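# Four arms lift a cloth off lanterns, lay it flat

## Task

Using the four arms, whose feet sit at about arm1 (+0.34, +0.74, +0.72) facing -90 deg, arm2 (-0.34, +0.74, +0.72) facing -90 deg, arm3 (-0.34, -0.74, +0.72) facing +90 deg and arm4 (+0.34, -0.74, +0.72) facing +90 deg (metres in the scene frame; heading measured counter-clockwise from +x), remove the cloth from the lanterns that poke up through holes in it and lay it out flat. Every lantern has to finish upright at its starting spot. The attempt fails if the cloth's mean height falls more than about a thumb's length in a single drop while no gripper is holding it. At the end, release the cloth and pull the arms away. The result must hold on its own, with no robot keeping anything in place.

## Robot and tools

Robots: four identical i2rt Big YAM arms named arm1, arm2, arm3 and arm4. Each has six revolute joints, a two-finger gripper and a wrist camera that rides on top of the hand. Two fixed room cameras, cam_high and cam_low, also watch the scene. The hand can reach roughly 1.0 m from the joint1 axis.

Frame: one shared scene frame with its origin on the floor and +z up. The hand point is halfway between the fingertips. The hand's z axis runs along the fingers, and its y axis is the direction the fingers open and close. Camera calibrations are given in OpenCV style for this frame. Real cameras may be off by a couple of degrees and a few millimetres. Wrist camera poses come from the reported joint angles, so they carry extra error.

execute_actions: the argument actions is a list holding one action or none. An action is an object keyed by robot name. Under each name there is only joints, an object of absolute joint targets. These are not offsets. Keys and ranges:
- joint1_rad, -2.879 to 2.879: base yaw; positive is counter-clockwise seen from above; 0 unfolds the arm along its foot's heading.
- joint2_rad, 0 to 3.141: shoulder; 0 points the upper arm back, near level; larger values lift it up and then forward.
- joint3_rad, 0 to 3.019: elbow; 0 is fully folded; larger values open it.
- joint4_rad, -1.692 to 1.57: hand pitch; positive tips the fingers up.
- joint5_rad, -1.57 to 1.57: sideways hand swing; positive is to the arm's right.
- joint6_rad, -2.094 to 2.094: hand roll; positive is clockwise as seen from behind the hand.
- gripper_m, 0 to 0.093: fingertip gap in metres.

Joint angles are in radians. Any joint you list may be given, and the arms in one action start moving together. A joint or arm you leave out may still be driving toward an earlier target. Joints move at different speeds, so the hand can sweep a wide path. An unknown key or an out-of-range number gets the entire call rejected, and nothing moves.

cameras is an optional list of camera names (arm1_cam_wrist to arm4_cam_wrist, cam_high, cam_low, or "all"). If it is null or missing, you get every camera. An empty list gives no images. Sending an empty actions list just reports state and images.

wait: seconds, from 0 to 10. Nothing new is commanded while it runs, and it returns state and images.

zoom_image: camera, plus region [x0, y0, x1, y1] in pixels of that camera's latest full image. The top-left corner is (0, 0), and the region can be at most 504 by 504.

read_manual: section, whose only value is "licences". It returns the URDF licence texts.

finished_scene: scene, an integer. Call it only once the cloth is flat, released and stable, because it cannot be undone.

Result lines:
- joint_positions gives the current angles, and joint torques give raw drive output, which is noisy and offset.
- joint_status tells how each commanded joint ended. off_target means it stopped short and may still be pushing. contact_stop or time_out means it now holds where it stopped. After a time_out, a joint may keep a target near its position and keep pushing. not_followed means a self- or inter-arm collision check held back that arm's joint targets, though its gripper target still ran. limit_stop_at_motor_heat appears after a heat fault.
- on_its_own lists joints this call did not command. Its held at value is the joint's target, not where the joint is.
- The pictures line gives the order of the images.
- MOTOR HOT appears from 85 C. OVER-TEMPERATURE FAULT means an arm reached 100 C, went limp and fell. If a call reports a stop, the later motion calls in the same reply are skipped.

Things to avoid:
- Two arms pressing hard against each other: this ends the run. The collision check ignores fingers, gripper housings and wrist cameras, and it can act late.
- Knocking any rigid object over, or moving it out of the work area. Lanterns must stay upright where they started.
- Letting the cloth drop unheld by more than a few centimetres. Keep at least one gripper on it until it is low and flat.
- Sustained pushing against the table or objects, which heats motors. To relieve a joint that is pushing, send it its reported position.
- Very small target changes, which may not move a joint.

The robot keeps its last command while you think. Plan to lift the cloth up past the lantern tops with several arms gripping its edges, move it clear, lower it flat, then open the grippers and retract.

Each tool is called after "Call:" as name([rows], argument=value, ...), one row to a line, values as JSON.

## Session

Call:
execute_actions(actions=[])

Scene clock: 0.00 s.
Joint torques (N m, as the arm reports them, + toward a larger angle): no reading
arm1.joint_positions: joint1_rad=+0.007 joint2_rad=+0.443 joint3_rad=+1.460 joint4_rad=-1.541 joint5_rad=+0.006 joint6_rad=+0.003 gripper_m=+0.095
arm1.joint_status: not commanded
arm1.hand: x=+0.3326 y=+0.6169 z=+1.3503 quat_wxyz=(-0.343, -0.624, -0.600, +0.363) (m; scene frame)
arm2.joint_positions: joint1_rad=-0.003 joint2_rad=+0.438 joint3_rad=+1.467 joint4_rad=-1.543 joint5_rad=+0.002 joint6_rad=+0.008 gripper_m=+0.094
arm2.joint_status: not commanded
arm2.hand: x=-0.3327 y=+0.6225 z=+1.3200 quat_wxyz=(-0.361, -0.607, -0.613, +0.354) (m; scene frame)
arm3.joint_positions: joint1_rad=+0.012 joint2_rad=+0.432 joint3_rad=+1.476 joint4_rad=-1.540 joint5_rad=-0.001 joint6_rad=+0.010 gripper_m=+0.095
arm3.joint_status: not commanded
arm3.hand: x=-0.3351 y=-0.6245 z=+1.3797 quat_wxyz=(-0.369, +0.594, -0.621, -0.354) (m; scene frame)
arm4.joint_positions: joint1_rad=-0.001 joint2_rad=+0.451 joint3_rad=+1.461 joint4_rad=-1.519 joint5_rad=-0.013 joint6_rad=+0.017 gripper_m=+0.095
arm4.joint_status: not commanded
arm4.hand: x=+0.3359 y=-0.6092 z=+1.3720 quat_wxyz=(-0.341, +0.614, -0.607, -0.372) (m; scene frame)
pictures: arm1_cam_wrist, arm2_cam_wrist, arm3_cam_wrist, arm4_cam_wrist, cam_high, cam_low
Images, in order (width x height): arm1_cam_wrist 616x616, arm2_cam_wrist 616x616, arm3_cam_wrist 616x616, arm4_cam_wrist 616x616, cam_high 896x504, cam_low 896x504.

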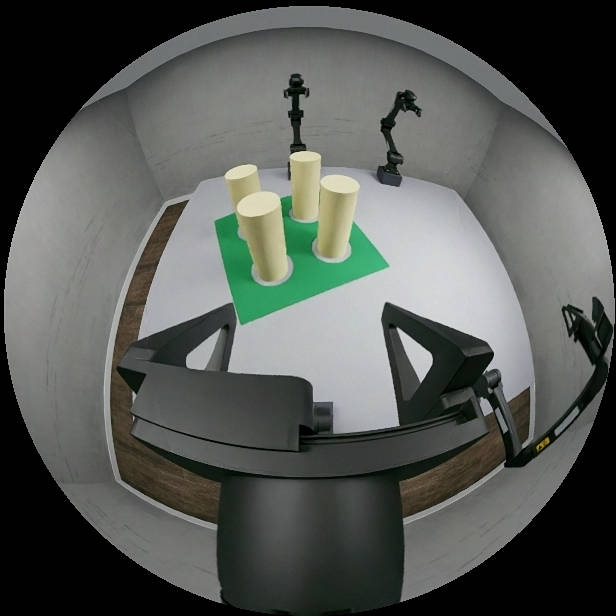

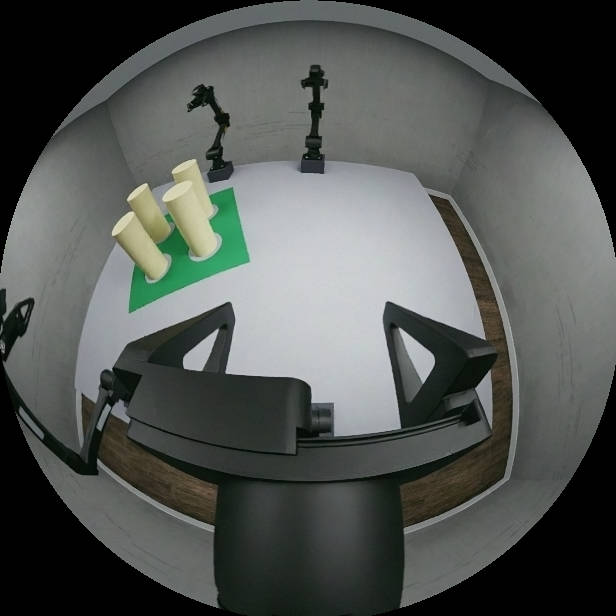

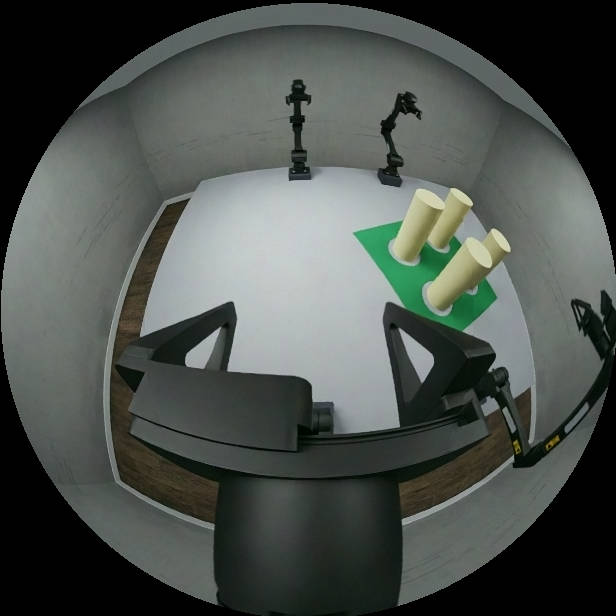

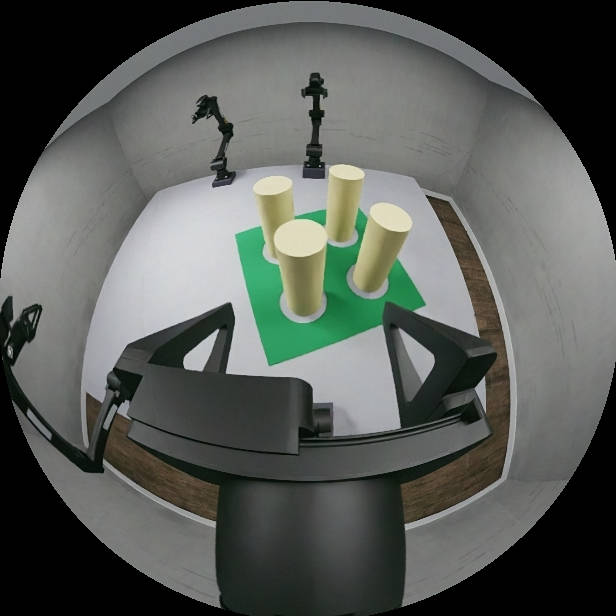

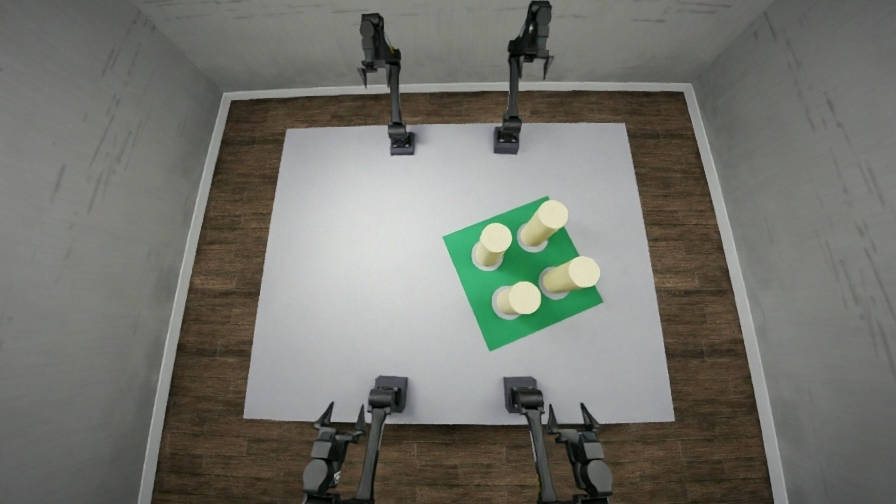

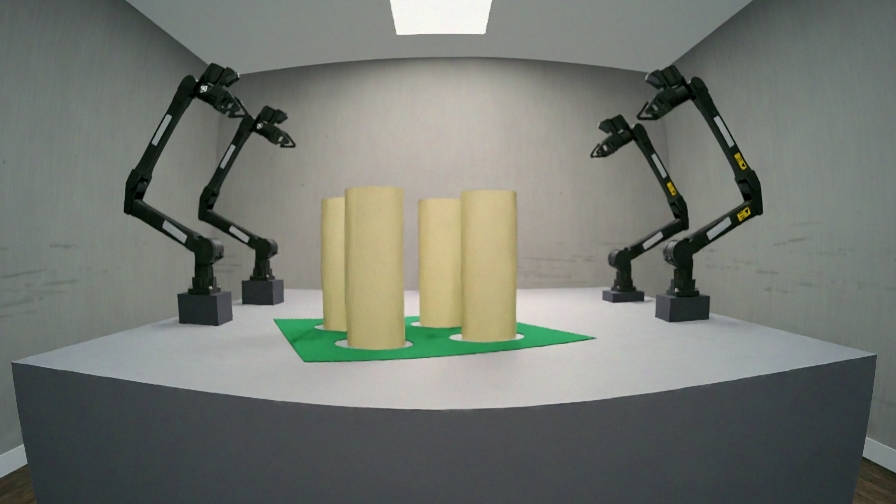

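Call:
execute_actions([
  {"arm1":{"joints":{"joint1_rad":0.535,"joint3_rad":0.928,"gripper_m":0.04}},"arm2":{"joints":{"joint1_rad":0.478,"gripper_m":0.04}},"arm3":{"joints":{"joint1_rad":-1.193,"joint3_rad":1.311,"gripper_m":0.04}},"arm4":{"joints":{"joint1_rad":-0.822,"gripper_m":0.04}}},
], cameras=[])

Call:
execute_actions([
  {"arm1":{"joints":{"joint2_rad":1.685,"joint4_rad":-0.9}},"arm2":{"joints":{"joint2_rad":2.23,"joint3_rad":1.912,"joint4_rad":-1.2}},"arm3":{"joints":{"joint2_rad":1.978,"joint4_rad":-0.9}},"arm4":{"joints":{"joint2_rad":2.098,"joint3_rad":1.53,"joint4_rad":-1.0}}},
], cameras=[])

Call:
execute_actions([
  {"arm1":{"joints":{"joint4_rad":-0.443}},"arm2":{"joints":{"joint4_rad":-0.882}},"arm3":{"joints":{"joint4_rad":-0.533}},"arm4":{"joints":{"joint4_rad":-0.632}}},
])

Scene clock: 3.13 s.
Joint torques (N m, as the arm reports them, + toward a larger angle): arm1=[1.56 2.74 7.81 1.27 0.11 0.07] | arm2=[1.56 4.59 8.32 2.07 0.08 0.06] | arm3=[ 0.17  5.28  7.47  1.72  0.02 -0.05] | arm4=[-2.18  7.07  7.47  1.41 -0.12 -0.04]
arm1.joint_positions: joint1_rad=+0.531 joint2_rad=+0.447 joint3_rad=+0.932 joint4_rad=-1.541 joint5_rad=+0.006 joint6_rad=+0.003 gripper_m=+0.040
arm1.joint_status: all done
arm1.hand: x=+0.4147 y=+0.5897 z=+1.1133 quat_wxyz=(-0.214, -0.500, -0.828, +0.135) (m; scene frame)
arm2.joint_positions: joint1_rad=+0.469 joint2_rad=+0.438 joint3_rad=+1.467 joint4_rad=-1.543 joint5_rad=+0.002 joint6_rad=+0.008 gripper_m=+0.040
arm2.joint_status: all done
arm2.hand: x=-0.2789 y=+0.6361 z=+1.3199 quat_wxyz=(-0.433, -0.447, -0.739, +0.259) (m; scene frame)
arm3.joint_positions: joint1_rad=-1.187 joint2_rad=+0.432 joint3_rad=+1.304 joint4_rad=-1.540 joint5_rad=-0.001 joint6_rad=+0.010 gripper_m=+0.040
arm3.joint_status: all done
arm3.hand: x=-0.2021 y=-0.6921 z=+1.3077 quat_wxyz=(-0.433, +0.145, -0.886, -0.073) (m; scene frame)
arm4.joint_positions: joint1_rad=-0.817 joint2_rad=+0.451 joint3_rad=+1.461 joint4_rad=-1.519 joint5_rad=-0.013 joint6_rad=+0.017 gripper_m=+0.040
arm4.joint_status: all done
arm4.hand: x=+0.4311 y=-0.6456 z=+1.3711 quat_wxyz=(-0.459, +0.326, -0.802, -0.202) (m; scene frame)
pictures: none
No camera images: the call's "cameras" was empty. Leave "cameras" out to get every camera's image.

Scene clock: 5.23 s.
Joint torques (N m, as the arm reports them, + toward a larger angle): arm1=[  0.89 -11.42   5.61   0.69   0.12   0.08] | arm2=[  1.5  -24.51  12.43   0.17   0.08   0.06] | arm3=[  0.12 -19.88   7.17   0.46   0.01  -0.04] | arm4=[ -2.04 -18.93   8.11   0.24  -0.12  -0.04]
arm1.joint_positions: joint1_rad=+0.531 joint2_rad=+1.680 joint3_rad=+0.932 joint4_rad=-0.916 joint5_rad=+0.006 joint6_rad=+0.003 gripper_m=+0.040
arm1.joint_status: all done
arm1.hand: x=+0.5151 y=+0.3964 z=+0.7879 quat_wxyz=(+0.044, -0.517, -0.855, -0.020) (m; scene frame)
arm2.joint_positions: joint1_rad=+0.469 joint2_rad=+2.238 joint3_rad=+1.879 joint4_rad=-1.195 joint5_rad=+0.002 joint6_rad=+0.008 gripper_m=+0.040
arm2.joint_status: all done
arm2.hand: x=-0.0194 y=+0.1477 z=+0.7678 quat_wxyz=(-0.007, -0.518, -0.856, +0.007) (m; scene frame)
arm3.joint_positions: joint1_rad=-1.187 joint2_rad=+1.974 joint3_rad=+1.304 joint4_rad=-0.915 joint5_rad=-0.001 joint6_rad=+0.010 gripper_m=+0.040
arm3.joint_status: all done
arm3.hand: x=+0.1650 y=-0.5682 z=+0.7889 quat_wxyz=(+0.003, +0.160, -0.987, +0.003) (m; scene frame)
arm4.joint_positions: joint1_rad=-0.817 joint2_rad=+2.106 joint3_rad=+1.518 joint4_rad=-1.012 joint5_rad=-0.013 joint6_rad=+0.017 gripper_m=+0.040
arm4.joint_status: all done
arm4.hand: x=+0.7470 y=-0.3268 z=+0.7697 quat_wxyz=(+0.022, +0.374, -0.927, +0.000) (m; scene frame)
pictures: none
No camera images: the call's "cameras" was empty. Leave "cameras" out to get every camera's image.

Scene clock: 6.40 s.
Joint torques (N m, as the arm reports them, + toward a larger angle): arm1=[  1.25 -11.82   6.19   1.77   0.1    0.09] | arm2=[  1.49 -24.41  12.99   1.5    0.08   0.06] | arm3=[  0.22 -20.57   7.79   1.48   0.02  -0.03] | arm4=[ -2.05 -19.66   8.66   1.15  -0.12  -0.04]
arm1.joint_positions: joint1_rad=+0.531 joint2_rad=+1.680 joint3_rad=+0.932 joint4_rad=-0.463 joint5_rad=+0.006 joint6_rad=+0.003 gripper_m=+0.040
arm1.joint_status: all done
arm1.hand: x=+0.5663 y=+0.2997 z=+0.8021 quat_wxyz=(-0.149, -0.509, -0.842, +0.096) (m; scene frame)
arm2.joint_positions: joint1_rad=+0.469 joint2_rad=+2.238 joint3_rad=+1.879 joint4_rad=-0.894 joint5_rad=+0.002 joint6_rad=+0.008 gripper_m=+0.040
arm2.joint_status: all done
arm2.hand: x=+0.0149 y=+0.0836 z=+0.7801 quat_wxyz=(-0.135, -0.511, -0.845, +0.083) (m; scene frame)
arm3.joint_positions: joint1_rad=-1.187 joint2_rad=+1.974 joint3_rad=+1.304 joint4_rad=-0.554 joint5_rad=-0.001 joint6_rad=+0.010 gripper_m=+0.040
arm3.joint_status: all done
arm3.hand: x=+0.2472 y=-0.5398 z=+0.8040 quat_wxyz=(-0.174, +0.158, -0.972, -0.028) (m; scene frame)
arm4.joint_positions: joint1_rad=-0.817 joint2_rad=+2.106 joint3_rad=+1.518 joint4_rad=-0.654 joint5_rad=-0.013 joint6_rad=+0.017 gripper_m=+0.040
arm4.joint_status: all done
arm4.hand: x=+0.8083 y=-0.2658 z=+0.7817 quat_wxyz=(-0.142, +0.370, -0.915, -0.070) (m; scene frame)
pictures: arm1_cam_wrist, arm2_cam_wrist, arm3_cam_wrist, arm4_cam_wrist, cam_high, cam_low
camera_calibration (this result's frames):
arm1_cam_wrist: T_world_to_cam=[[-0.884904, -0.465686, 0.00905167, 0.629765], [-0.44595, 0.852691, 0.272114, -0.220144], [-0.134438, 0.236758, -0.962222, 0.901649], [0, 0, 0, 1]] pos_world=[0.580324, 0.267514, 0.921791]
arm2_cam_wrist: T_world_to_cam=[[-0.889996, -0.455795, -0.0125312, 0.0601348], [-0.437339, 0.845538, 0.306268, -0.299672], [-0.129, 0.278058, -0.951863, 0.84815], [0, 0, 0, 1]] pos_world=[0.0318731, 0.0449579, 0.899855]
arm3_cam_wrist: T_world_to_cam=[[0.315233, -0.949011, 0.00262964, -0.594338], [-0.913013, -0.302517, 0.273663, -0.152383], [-0.258913, -0.0886685, -0.961822, 0.912487], [0, 0, 0, 1]] pos_world=[0.284483, -0.529223, 0.920915]
arm4_cam_wrist: T_world_to_cam=[[0.697304, -0.71613, -0.030407, -0.726641], [-0.676157, -0.671275, 0.303647, 0.138275], [-0.237862, -0.191174, -0.952299, 1.00886], [0, 0, 0, 1]] pos_world=[0.840155, -0.234681, 0.896655]
Images, in order (width x height): arm1_cam_wrist 616x616, arm2_cam_wrist 616x616, arm3_cam_wrist 616x616, arm4_cam_wrist 616x616, cam_high 896x504, cam_low 896x504.

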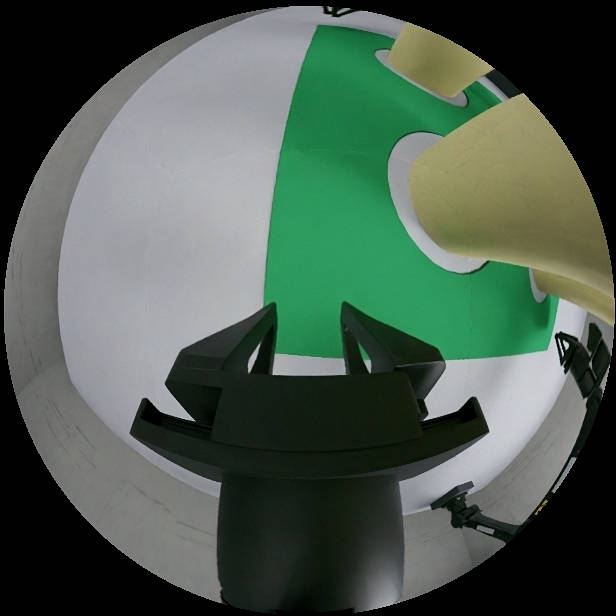

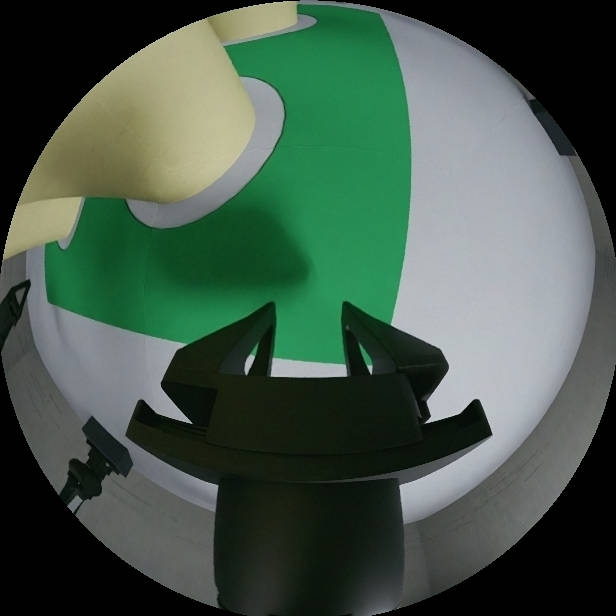

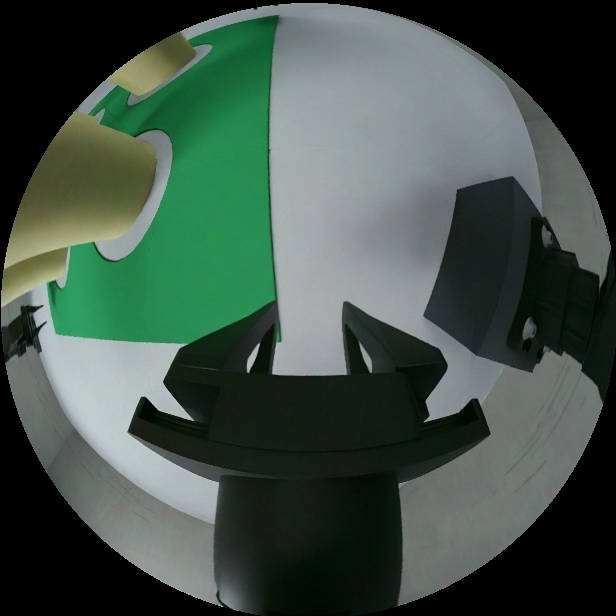

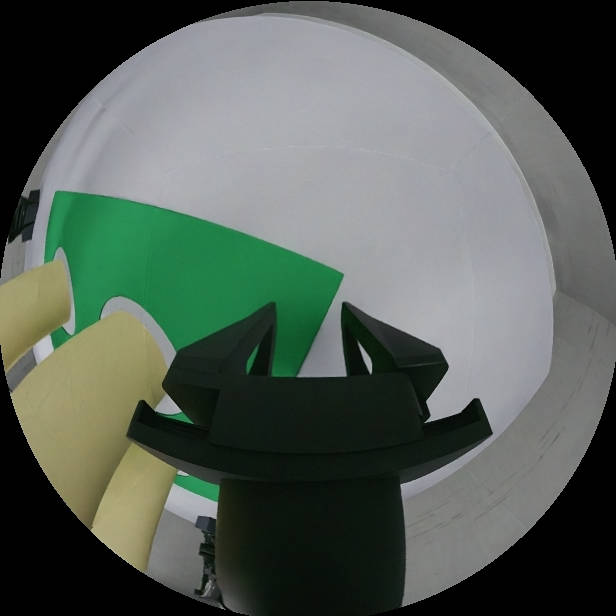

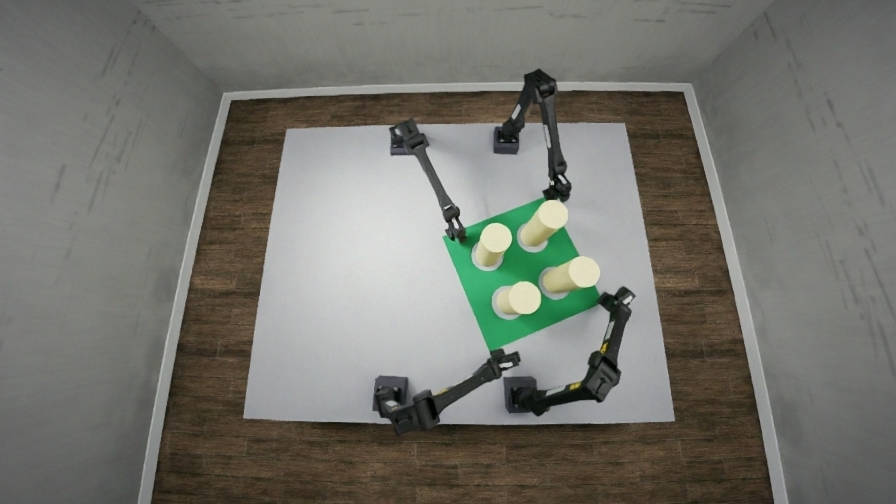

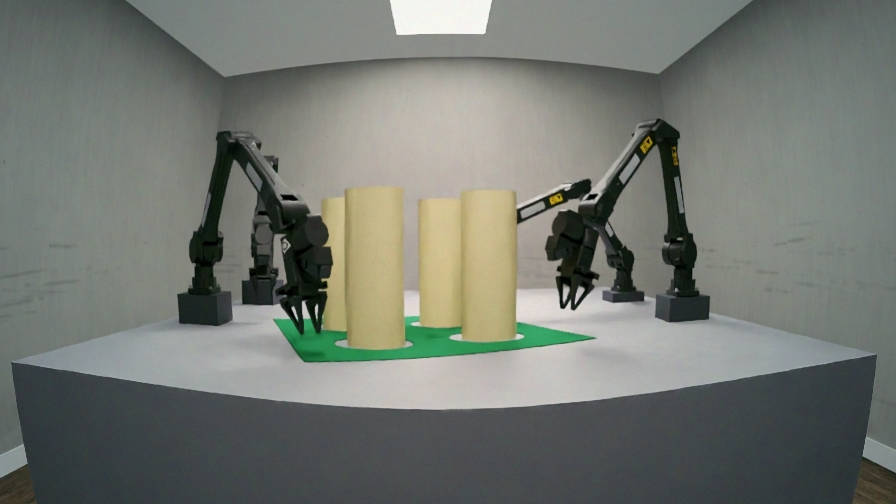

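Call:
execute_actions([
  {"arm1":{"joints":{"joint1_rad":0.58,"joint2_rad":1.79}},"arm2":{"joints":{"joint1_rad":0.405,"joint2_rad":2.275}},"arm3":{"joints":{"joint1_rad":-1.14,"joint2_rad":2.065}},"arm4":{"joints":{"joint1_rad":-0.84,"joint2_rad":2.15}}},
])

Scene clock: 8.73 s.
Joint torques (N m, as the arm reports them, + toward a larger angle): arm1=[  0.75 -13.12   5.56   1.39   0.09   0.07] | arm2=[  1.1  -22.23  12.91   1.43   0.08   0.06] | arm3=[  0.35 -20.73   7.19   1.15   0.02  -0.04] | arm4=[ -2.   -18.63   8.4    1.05  -0.12  -0.04]
arm1.joint_positions: joint1_rad=+0.582 joint2_rad=+1.790 joint3_rad=+0.930 joint4_rad=-0.459 joint5_rad=+0.006 joint6_rad=+0.003 gripper_m=+0.040
arm1.joint_status: all done
arm1.hand: x=+0.5800 y=+0.3263 z=+0.7500 quat_wxyz=(-0.105, -0.491, -0.862, +0.065) (m; scene frame)
arm2.joint_positions: joint1_rad=+0.398 joint2_rad=+2.258 joint3_rad=+1.879 joint4_rad=-0.893 joint5_rad=+0.002 joint6_rad=+0.008 gripper_m=+0.040
arm2.joint_status: all done
arm2.hand: x=-0.0335 y=+0.0625 z=+0.7654 quat_wxyz=(-0.124, -0.541, -0.827, +0.082) (m; scene frame)
arm3.joint_positions: joint1_rad=-1.137 joint2_rad=+2.062 joint3_rad=+1.304 joint4_rad=-0.549 joint5_rad=-0.001 joint6_rad=+0.010 gripper_m=+0.040
arm3.joint_status: all done
arm3.hand: x=+0.2237 y=-0.5161 z=+0.7524 quat_wxyz=(-0.132, +0.184, -0.974, -0.024) (m; scene frame)
arm4.joint_positions: joint1_rad=-0.836 joint2_rad=+2.144 joint3_rad=+1.518 joint4_rad=-0.653 joint5_rad=-0.013 joint6_rad=+0.017 gripper_m=+0.040
arm4.joint_status: all done
arm4.hand: x=+0.8125 y=-0.2789 z=+0.7572 quat_wxyz=(-0.126, +0.362, -0.921, -0.061) (m; scene frame)
pictures: arm1_cam_wrist, arm2_cam_wrist, arm3_cam_wrist, arm4_cam_wrist, cam_high, cam_low
camera_calibration (this result's frames):
arm1_cam_wrist: T_world_to_cam=[[-0.859528, -0.511008, 0.00904965, 0.654772], [-0.470783, 0.798513, 0.375153, -0.267721], [-0.198932, 0.318194, -0.926919, 0.831356], [0, 0, 0, 1]] pos_world=[0.602139, 0.28384, 0.86511]
arm2_cam_wrist: T_world_to_cam=[[-0.920188, -0.391285, -0.0122769, 0.002045], [-0.37375, 0.868754, 0.324928, -0.312102], [-0.116474, 0.303583, -0.945659, 0.827889], [0, 0, 0, 1]] pos_world=[-0.0183385, 0.0206064, 0.884336]
arm3_cam_wrist: T_world_to_cam=[[0.362476, -0.931985, 0.00395203, -0.567112], [-0.872433, -0.337817, 0.353186, -0.239689], [-0.327829, -0.131469, -0.935545, 0.832385], [0, 0, 0, 1]] pos_world=[0.269332, -0.500077, 0.865629]
arm4_cam_wrist: T_world_to_cam=[[0.683132, -0.729689, -0.0297618, -0.732507], [-0.680015, -0.65043, 0.33841, 0.122329], [-0.266292, -0.21094, -0.940528, 0.992678], [0, 0, 0, 1]] pos_world=[0.847926, -0.24554, 0.870444]
Images, in order (width x height): arm1_cam_wrist 616x616, arm2_cam_wrist 616x616, arm3_cam_wrist 616x616, arm4_cam_wrist 616x616, cam_high 896x504, cam_low 896x504.

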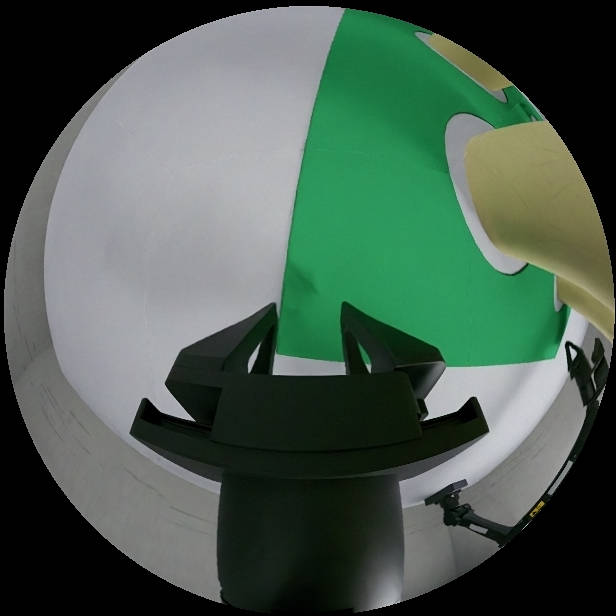

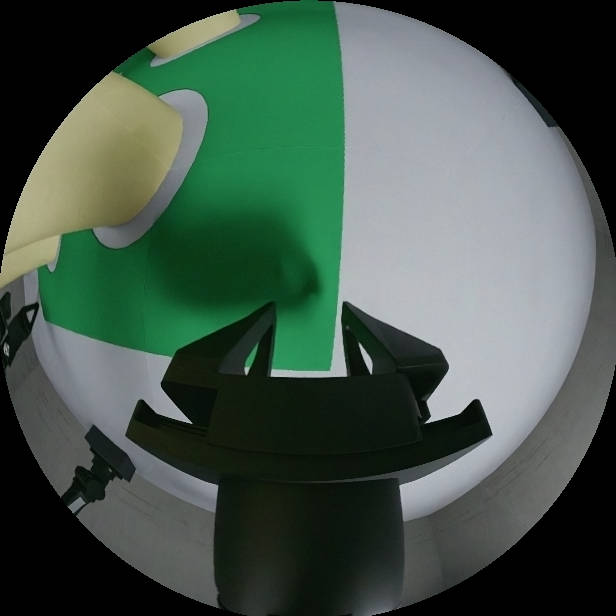

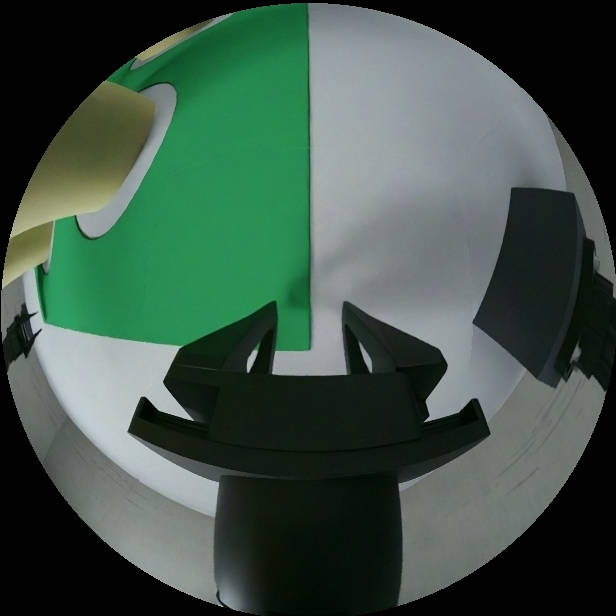

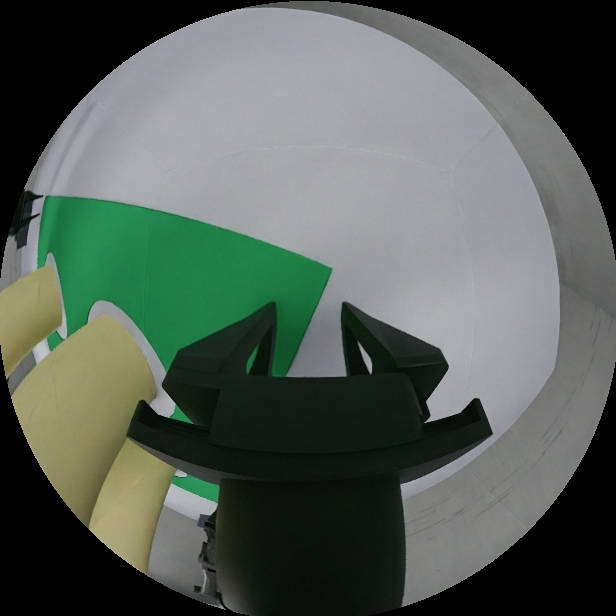

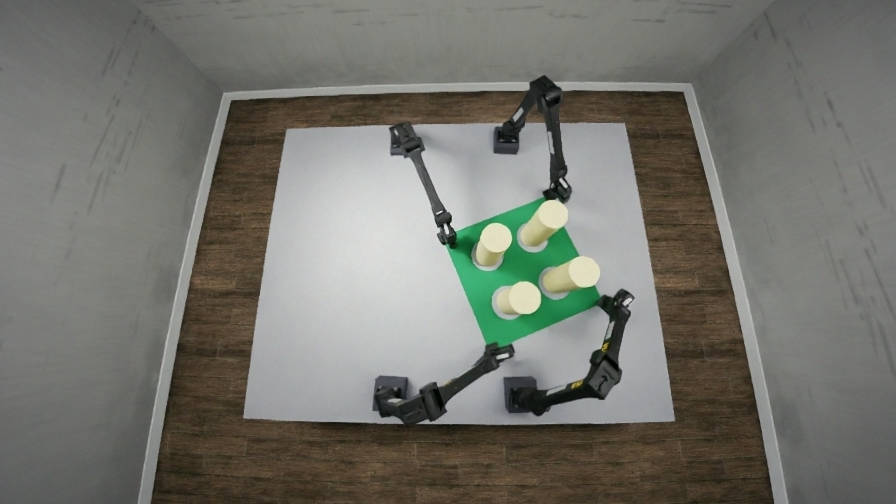

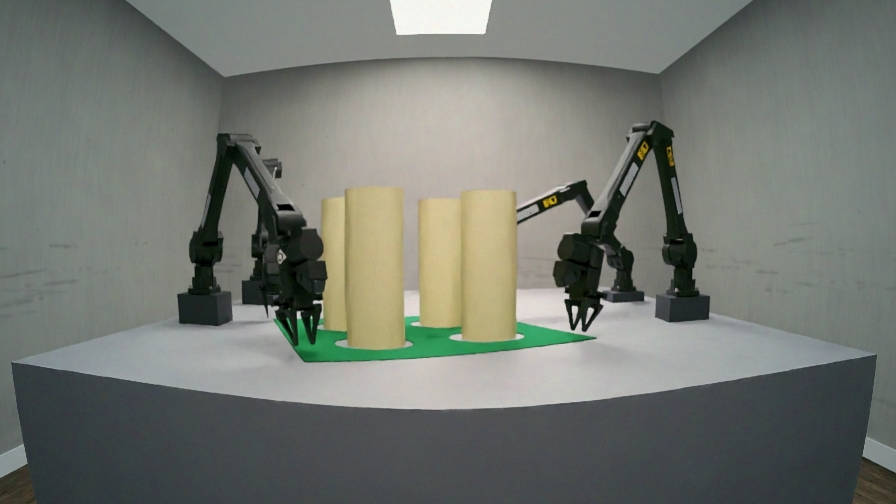

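Call:
execute_actions([
  {"arm1":{"joints":{"joint2_rad":1.85}},"arm2":{"joints":{"joint2_rad":2.335}},"arm3":{"joints":{"joint1_rad":-1.11,"joint2_rad":2.12}},"arm4":{"joints":{"joint1_rad":-0.81,"joint2_rad":2.205}}},
], cameras=[])

Call:
execute_actions([
  {"arm1":{"joints":{"gripper_m":0}},"arm2":{"joints":{"gripper_m":0}},"arm3":{"joints":{"gripper_m":0}},"arm4":{"joints":{"gripper_m":0}}},
])

Scene clock: 9.87 s.
Joint torques (N m, as the arm reports them, + toward a larger angle): arm1=[  0.83 -12.28   5.21   1.32   0.09   0.07] | arm2=[  1.43 -21.39  11.52   1.02   0.15   0.06] | arm3=[  2.   -17.39   7.11   0.84  -0.01  -0.04] | arm4=[ -1.02 -17.99   8.12   0.83  -0.15  -0.04]
arm1.joint_positions: joint1_rad=+0.582 joint2_rad=+1.832 joint3_rad=+0.930 joint4_rad=-0.457 joint5_rad=+0.006 joint6_rad=+0.003 gripper_m=+0.040
arm1.joint_status: all done
arm1.hand: x=+0.5762 y=+0.3325 z=+0.7310 quat_wxyz=(-0.087, -0.492, -0.864, +0.056) (m; scene frame)
arm2.joint_positions: joint1_rad=+0.398 joint2_rad=+2.301 joint3_rad=+1.891 joint4_rad=-0.887 joint5_rad=+0.000 joint6_rad=+0.009 gripper_m=+0.040
arm2.joint_status: all done
arm2.hand: x=-0.0329 y=+0.0625 z=+0.7400 quat_wxyz=(-0.115, -0.543, -0.829, +0.075) (m; scene frame)
arm3.joint_positions: joint1_rad=-1.122 joint2_rad=+2.081 joint3_rad=+1.305 joint4_rad=-0.544 joint5_rad=+0.000 joint6_rad=+0.010 gripper_m=+0.040
arm3.joint_status: all done
arm3.hand: x=+0.2186 y=-0.5086 z=+0.7422 quat_wxyz=(-0.126, +0.191, -0.973, -0.023) (m; scene frame)
arm4.joint_positions: joint1_rad=-0.816 joint2_rad=+2.189 joint3_rad=+1.518 joint4_rad=-0.647 joint5_rad=-0.012 joint6_rad=+0.017 gripper_m=+0.040
arm4.joint_status: all done
arm4.hand: x=+0.7984 y=-0.2747 z=+0.7295 quat_wxyz=(-0.108, +0.372, -0.920, -0.055) (m; scene frame)
pictures: none
No camera images: the call's "cameras" was empty. Leave "cameras" out to get every camera's image.

Scene clock: 10.47 s.
Joint torques (N m, as the arm reports them, + toward a larger angle): arm1=[  1.13 -11.65   5.31   1.19   0.06   0.05] | arm2=[  1.08 -21.49  11.7    1.11   0.21   0.05] | arm3=[  0.6  -17.12   6.96   0.78   0.12  -0.05] | arm4=[ -1.19 -18.12   8.11   0.82  -0.14  -0.04]
arm1.joint_positions: joint1_rad=+0.582 joint2_rad=+1.832 joint3_rad=+0.930 joint4_rad=-0.456 joint5_rad=+0.007 joint6_rad=+0.003 gripper_m=+0.002
arm1.joint_status: all done
arm1.hand: x=+0.5761 y=+0.3322 z=+0.7312 quat_wxyz=(-0.088, -0.492, -0.864, +0.056) (m; scene frame)
arm2.joint_positions: joint1_rad=+0.403 joint2_rad=+2.301 joint3_rad=+1.891 joint4_rad=-0.887 joint5_rad=-0.002 joint6_rad=+0.009 gripper_m=+0.002
arm2.joint_status: all done
arm2.hand: x=-0.0297 y=+0.0638 z=+0.7400 quat_wxyz=(-0.116, -0.541, -0.830, +0.074) (m; scene frame)
arm3.joint_positions: joint1_rad=-1.105 joint2_rad=+2.081 joint3_rad=+1.305 joint4_rad=-0.543 joint5_rad=-0.004 joint6_rad=+0.010 gripper_m=+0.002
arm3.joint_status: all done
arm3.hand: x=+0.2146 y=-0.4988 z=+0.7422 quat_wxyz=(-0.126, +0.199, -0.971, -0.026) (m; scene frame)
arm4.joint_positions: joint1_rad=-0.816 joint2_rad=+2.189 joint3_rad=+1.518 joint4_rad=-0.647 joint5_rad=-0.012 joint6_rad=+0.017 gripper_m=+0.001
arm4.joint_status: all done
arm4.hand: x=+0.7980 y=-0.2744 z=+0.7295 quat_wxyz=(-0.108, +0.372, -0.920, -0.055) (m; scene frame)
pictures: arm1_cam_wrist, arm2_cam_wrist, arm3_cam_wrist, arm4_cam_wrist, cam_high, cam_low
camera_calibration (this result's frames):
arm1_cam_wrist: T_world_to_cam=[[-0.859555, -0.510942, 0.0102324, 0.653771], [-0.462216, 0.785813, 0.41092, -0.29406], [-0.217997, 0.348479, -0.911614, 0.801059], [0, 0, 0, 1]] pos_world=[0.600661, 0.285963, 0.844402]
arm2_cam_wrist: T_world_to_cam=[[-0.918458, -0.395188, -0.0161885, 0.00898966], [-0.375754, 0.859051, 0.347622, -0.319846], [-0.123469, 0.325359, -0.937495, 0.796238], [0, 0, 0, 1]] pos_world=[-0.013616, 0.0192538, 0.857801]
arm3_cam_wrist: T_world_to_cam=[[0.392507, -0.919748, 0.00136595, -0.546061], [-0.856828, -0.365115, 0.364055, -0.263245], [-0.33434, -0.144064, -0.931377, 0.814183], [0, 0, 0, 1]] pos_world=[0.260991, -0.481058, 0.854892]
arm4_cam_wrist: T_world_to_cam=[[0.696744, -0.716724, -0.0292203, -0.727775], [-0.657337, -0.654259, 0.373969, 0.0796892], [-0.287151, -0.241353, -0.926981, 0.962106], [0, 0, 0, 1]] pos_world=[0.835725, -0.237269, 0.840786]
Images, in order (width x height): arm1_cam_wrist 616x616, arm2_cam_wrist 616x616, arm3_cam_wrist 616x616, arm4_cam_wrist 616x616, cam_high 896x504, cam_low 896x504.

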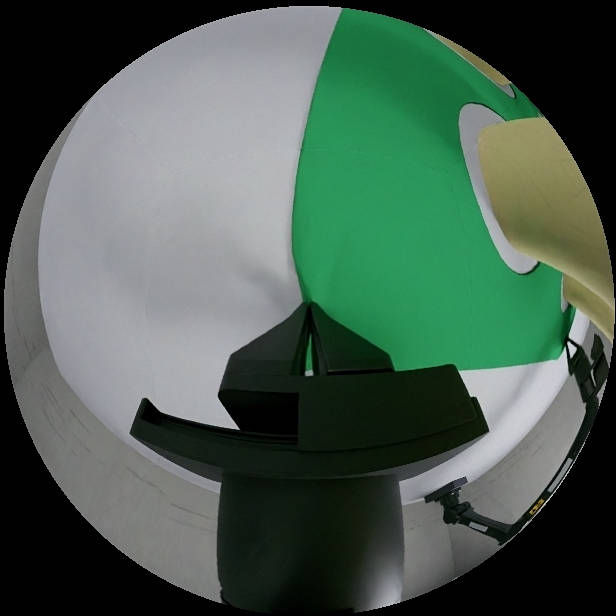

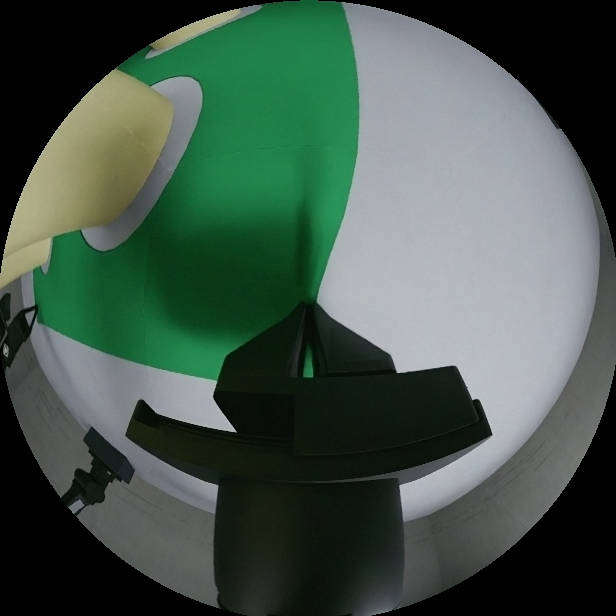

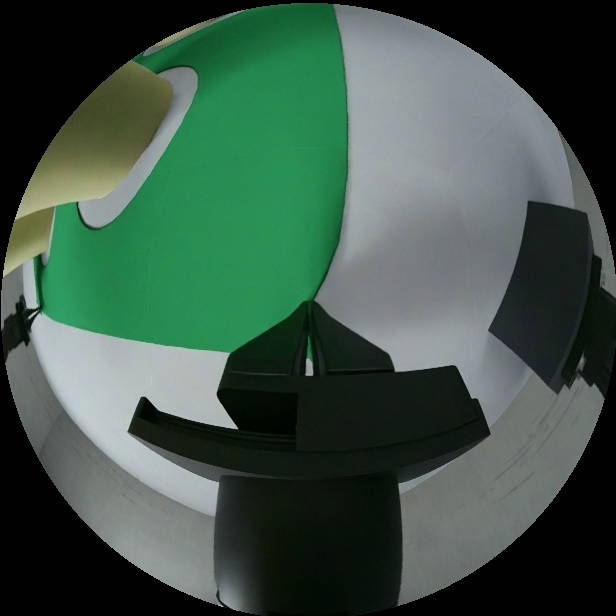

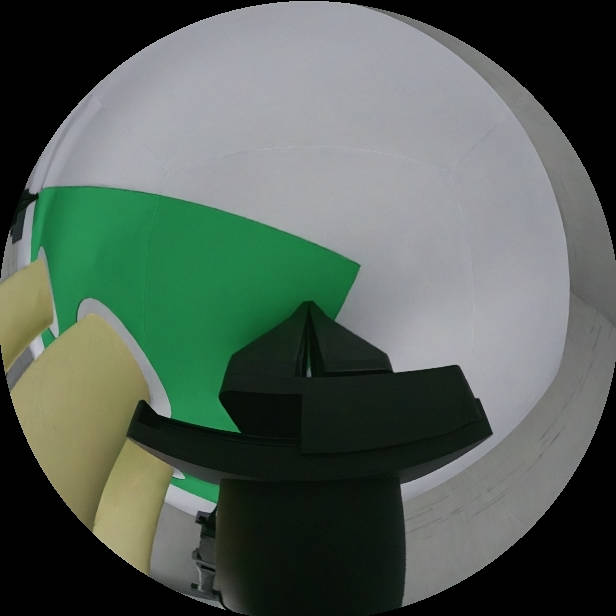

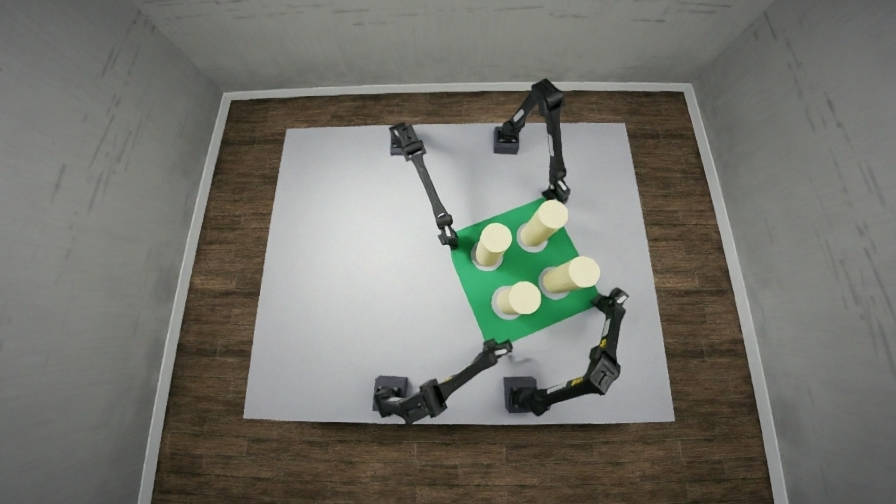

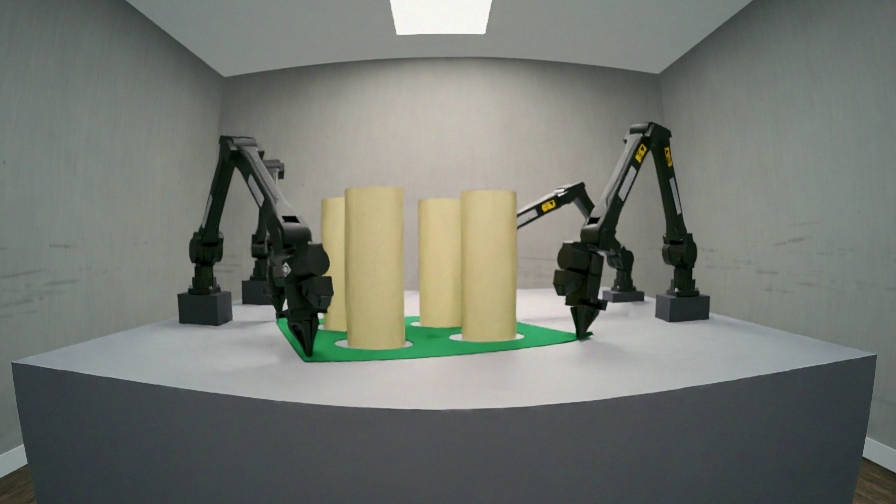

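Arm4 missed; retry lower.

Call:
execute_actions([
  {"arm4":{"joints":{"gripper_m":0.05}}},
], cameras=[])

Call:
execute_actions([
  {"arm4":{"joints":{"joint2_rad":2.25}}},
], cameras=[])

Call:
execute_actions([
  {"arm4":{"joints":{"gripper_m":0}}},
], cameras=["arm4_cam_wrist"])

Scene clock: 11.27 s.
Joint torques (N m, as the arm reports them, + toward a larger angle): arm1=[  0.58 -11.93   5.23   1.23   0.06   0.09] | arm2=[  0.92 -21.56  11.69   1.11   0.22   0.05] | arm3=[  0.29 -17.28   6.95   0.83   0.12  -0.05] | arm4=[ -1.26 -18.     8.07   0.82  -0.14  -0.04]
arm1.joint_positions: joint1_rad=+0.582 joint2_rad=+1.832 joint3_rad=+0.930 joint4_rad=-0.456 joint5_rad=+0.007 joint6_rad=+0.003 gripper_m=+0.002
arm1.joint_status: not commanded
arm1.hand: x=+0.5761 y=+0.3322 z=+0.7312 quat_wxyz=(-0.088, -0.492, -0.864, +0.056) (m; scene frame)
arm2.joint_positions: joint1_rad=+0.403 joint2_rad=+2.301 joint3_rad=+1.891 joint4_rad=-0.887 joint5_rad=-0.002 joint6_rad=+0.009 gripper_m=+0.002
arm2.joint_status: not commanded
arm2.hand: x=-0.0297 y=+0.0638 z=+0.7400 quat_wxyz=(-0.116, -0.541, -0.830, +0.074) (m; scene frame)
arm3.joint_positions: joint1_rad=-1.105 joint2_rad=+2.081 joint3_rad=+1.305 joint4_rad=-0.543 joint5_rad=-0.004 joint6_rad=+0.010 gripper_m=+0.002
arm3.joint_status: not commanded
arm3.hand: x=+0.2146 y=-0.4988 z=+0.7422 quat_wxyz=(-0.126, +0.199, -0.971, -0.026) (m; scene frame)
arm4.joint_positions: joint1_rad=-0.816 joint2_rad=+2.189 joint3_rad=+1.518 joint4_rad=-0.647 joint5_rad=-0.012 joint6_rad=+0.017 gripper_m=+0.050
arm4.joint_status: all done
arm4.hand: x=+0.7980 y=-0.2744 z=+0.7295 quat_wxyz=(-0.108, +0.372, -0.920, -0.055) (m; scene frame)
pictures: none
No camera images: the call's "cameras" was empty. Leave "cameras" out to get every camera's image.

Scene clock: 11.80 s.
Joint torques (N m, as the arm reports them, + toward a larger angle): arm1=[  0.49 -12.05   5.23   1.16   0.06   0.05] | arm2=[  0.93 -21.6   11.69   1.1    0.22   0.05] | arm3=[  0.09 -17.34   6.98   0.75   0.11  -0.04] | arm4=[ -1.25 -14.76   8.11   0.81  -0.13  -0.04]
arm1.joint_positions: joint1_rad=+0.582 joint2_rad=+1.832 joint3_rad=+0.930 joint4_rad=-0.456 joint5_rad=+0.007 joint6_rad=+0.003 gripper_m=+0.002
arm1.joint_status: not commanded
arm1.hand: x=+0.5761 y=+0.3322 z=+0.7312 quat_wxyz=(-0.088, -0.492, -0.864, +0.056) (m; scene frame)
arm2.joint_positions: joint1_rad=+0.403 joint2_rad=+2.301 joint3_rad=+1.891 joint4_rad=-0.887 joint5_rad=-0.002 joint6_rad=+0.009 gripper_m=+0.002
arm2.joint_status: not commanded
arm2.hand: x=-0.0297 y=+0.0638 z=+0.7400 quat_wxyz=(-0.116, -0.541, -0.830, +0.074) (m; scene frame)
arm3.joint_positions: joint1_rad=-1.105 joint2_rad=+2.081 joint3_rad=+1.305 joint4_rad=-0.543 joint5_rad=-0.004 joint6_rad=+0.010 gripper_m=+0.002
arm3.joint_status: not commanded
arm3.hand: x=+0.2146 y=-0.4988 z=+0.7422 quat_wxyz=(-0.126, +0.199, -0.971, -0.026) (m; scene frame)
arm4.joint_positions: joint1_rad=-0.816 joint2_rad=+2.191 joint3_rad=+1.518 joint4_rad=-0.647 joint5_rad=-0.012 joint6_rad=+0.017 gripper_m=+0.050
arm4.joint_status: all done
arm4.hand: x=+0.7976 y=-0.2747 z=+0.7278 quat_wxyz=(-0.107, +0.372, -0.920, -0.055) (m; scene frame)
pictures: none
No camera images: the call's "cameras" was empty. Leave "cameras" out to get every camera's image.

Scene clock: 12.43 s.
Joint torques (N m, as the arm reports them, + toward a larger angle): arm1=[  0.53 -11.73   5.29   1.29   0.05   0.07] | arm2=[  0.9  -21.56  11.69   1.1    0.22   0.05] | arm3=[  0.3  -17.51   6.97   0.8    0.11  -0.04] | arm4=[ -2.39 -14.6    8.11   0.72   0.17  -0.04]
arm1.joint_positions: joint1_rad=+0.582 joint2_rad=+1.832 joint3_rad=+0.930 joint4_rad=-0.456 joint5_rad=+0.007 joint6_rad=+0.003 gripper_m=+0.002
arm1.joint_status: not commanded
arm1.hand: x=+0.5761 y=+0.3322 z=+0.7312 quat_wxyz=(-0.088, -0.492, -0.864, +0.056) (m; scene frame)
arm2.joint_positions: joint1_rad=+0.403 joint2_rad=+2.301 joint3_rad=+1.891 joint4_rad=-0.887 joint5_rad=-0.002 joint6_rad=+0.009 gripper_m=+0.002
arm2.joint_status: not commanded
arm2.hand: x=-0.0297 y=+0.0638 z=+0.7400 quat_wxyz=(-0.116, -0.541, -0.830, +0.074) (m; scene frame)
arm3.joint_positions: joint1_rad=-1.105 joint2_rad=+2.081 joint3_rad=+1.305 joint4_rad=-0.543 joint5_rad=-0.004 joint6_rad=+0.010 gripper_m=+0.002
arm3.joint_status: not commanded
arm3.hand: x=+0.2146 y=-0.4988 z=+0.7422 quat_wxyz=(-0.126, +0.199, -0.971, -0.026) (m; scene frame)
arm4.joint_positions: joint1_rad=-0.800 joint2_rad=+2.191 joint3_rad=+1.518 joint4_rad=-0.643 joint5_rad=-0.019 joint6_rad=+0.017 gripper_m=+0.002
arm4.joint_status: all done
arm4.hand: x=+0.7902 y=-0.2665 z=+0.7281 quat_wxyz=(-0.107, +0.380, -0.917, -0.059) (m; scene frame)
pictures: arm4_cam_wrist
camera_calibration (this result's frames):
arm4_cam_wrist: T_world_to_cam=[[0.708509, -0.704817, -0.0353213, -0.718411], [-0.644891, -0.66697, 0.373185, 0.0676644], [-0.286586, -0.241627, -0.927084, 0.960037], [0, 0, 0, 1]] pos_world=[0.82777, -0.229248, 0.839408]
Images, in order (width x height): arm4_cam_wrist 616x616.

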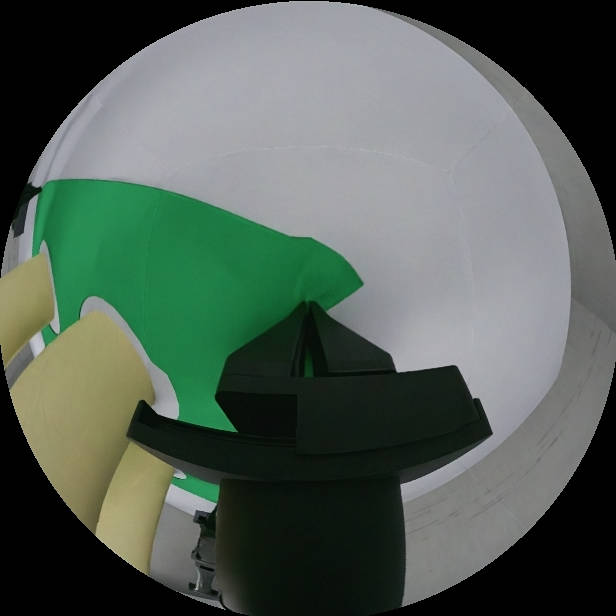

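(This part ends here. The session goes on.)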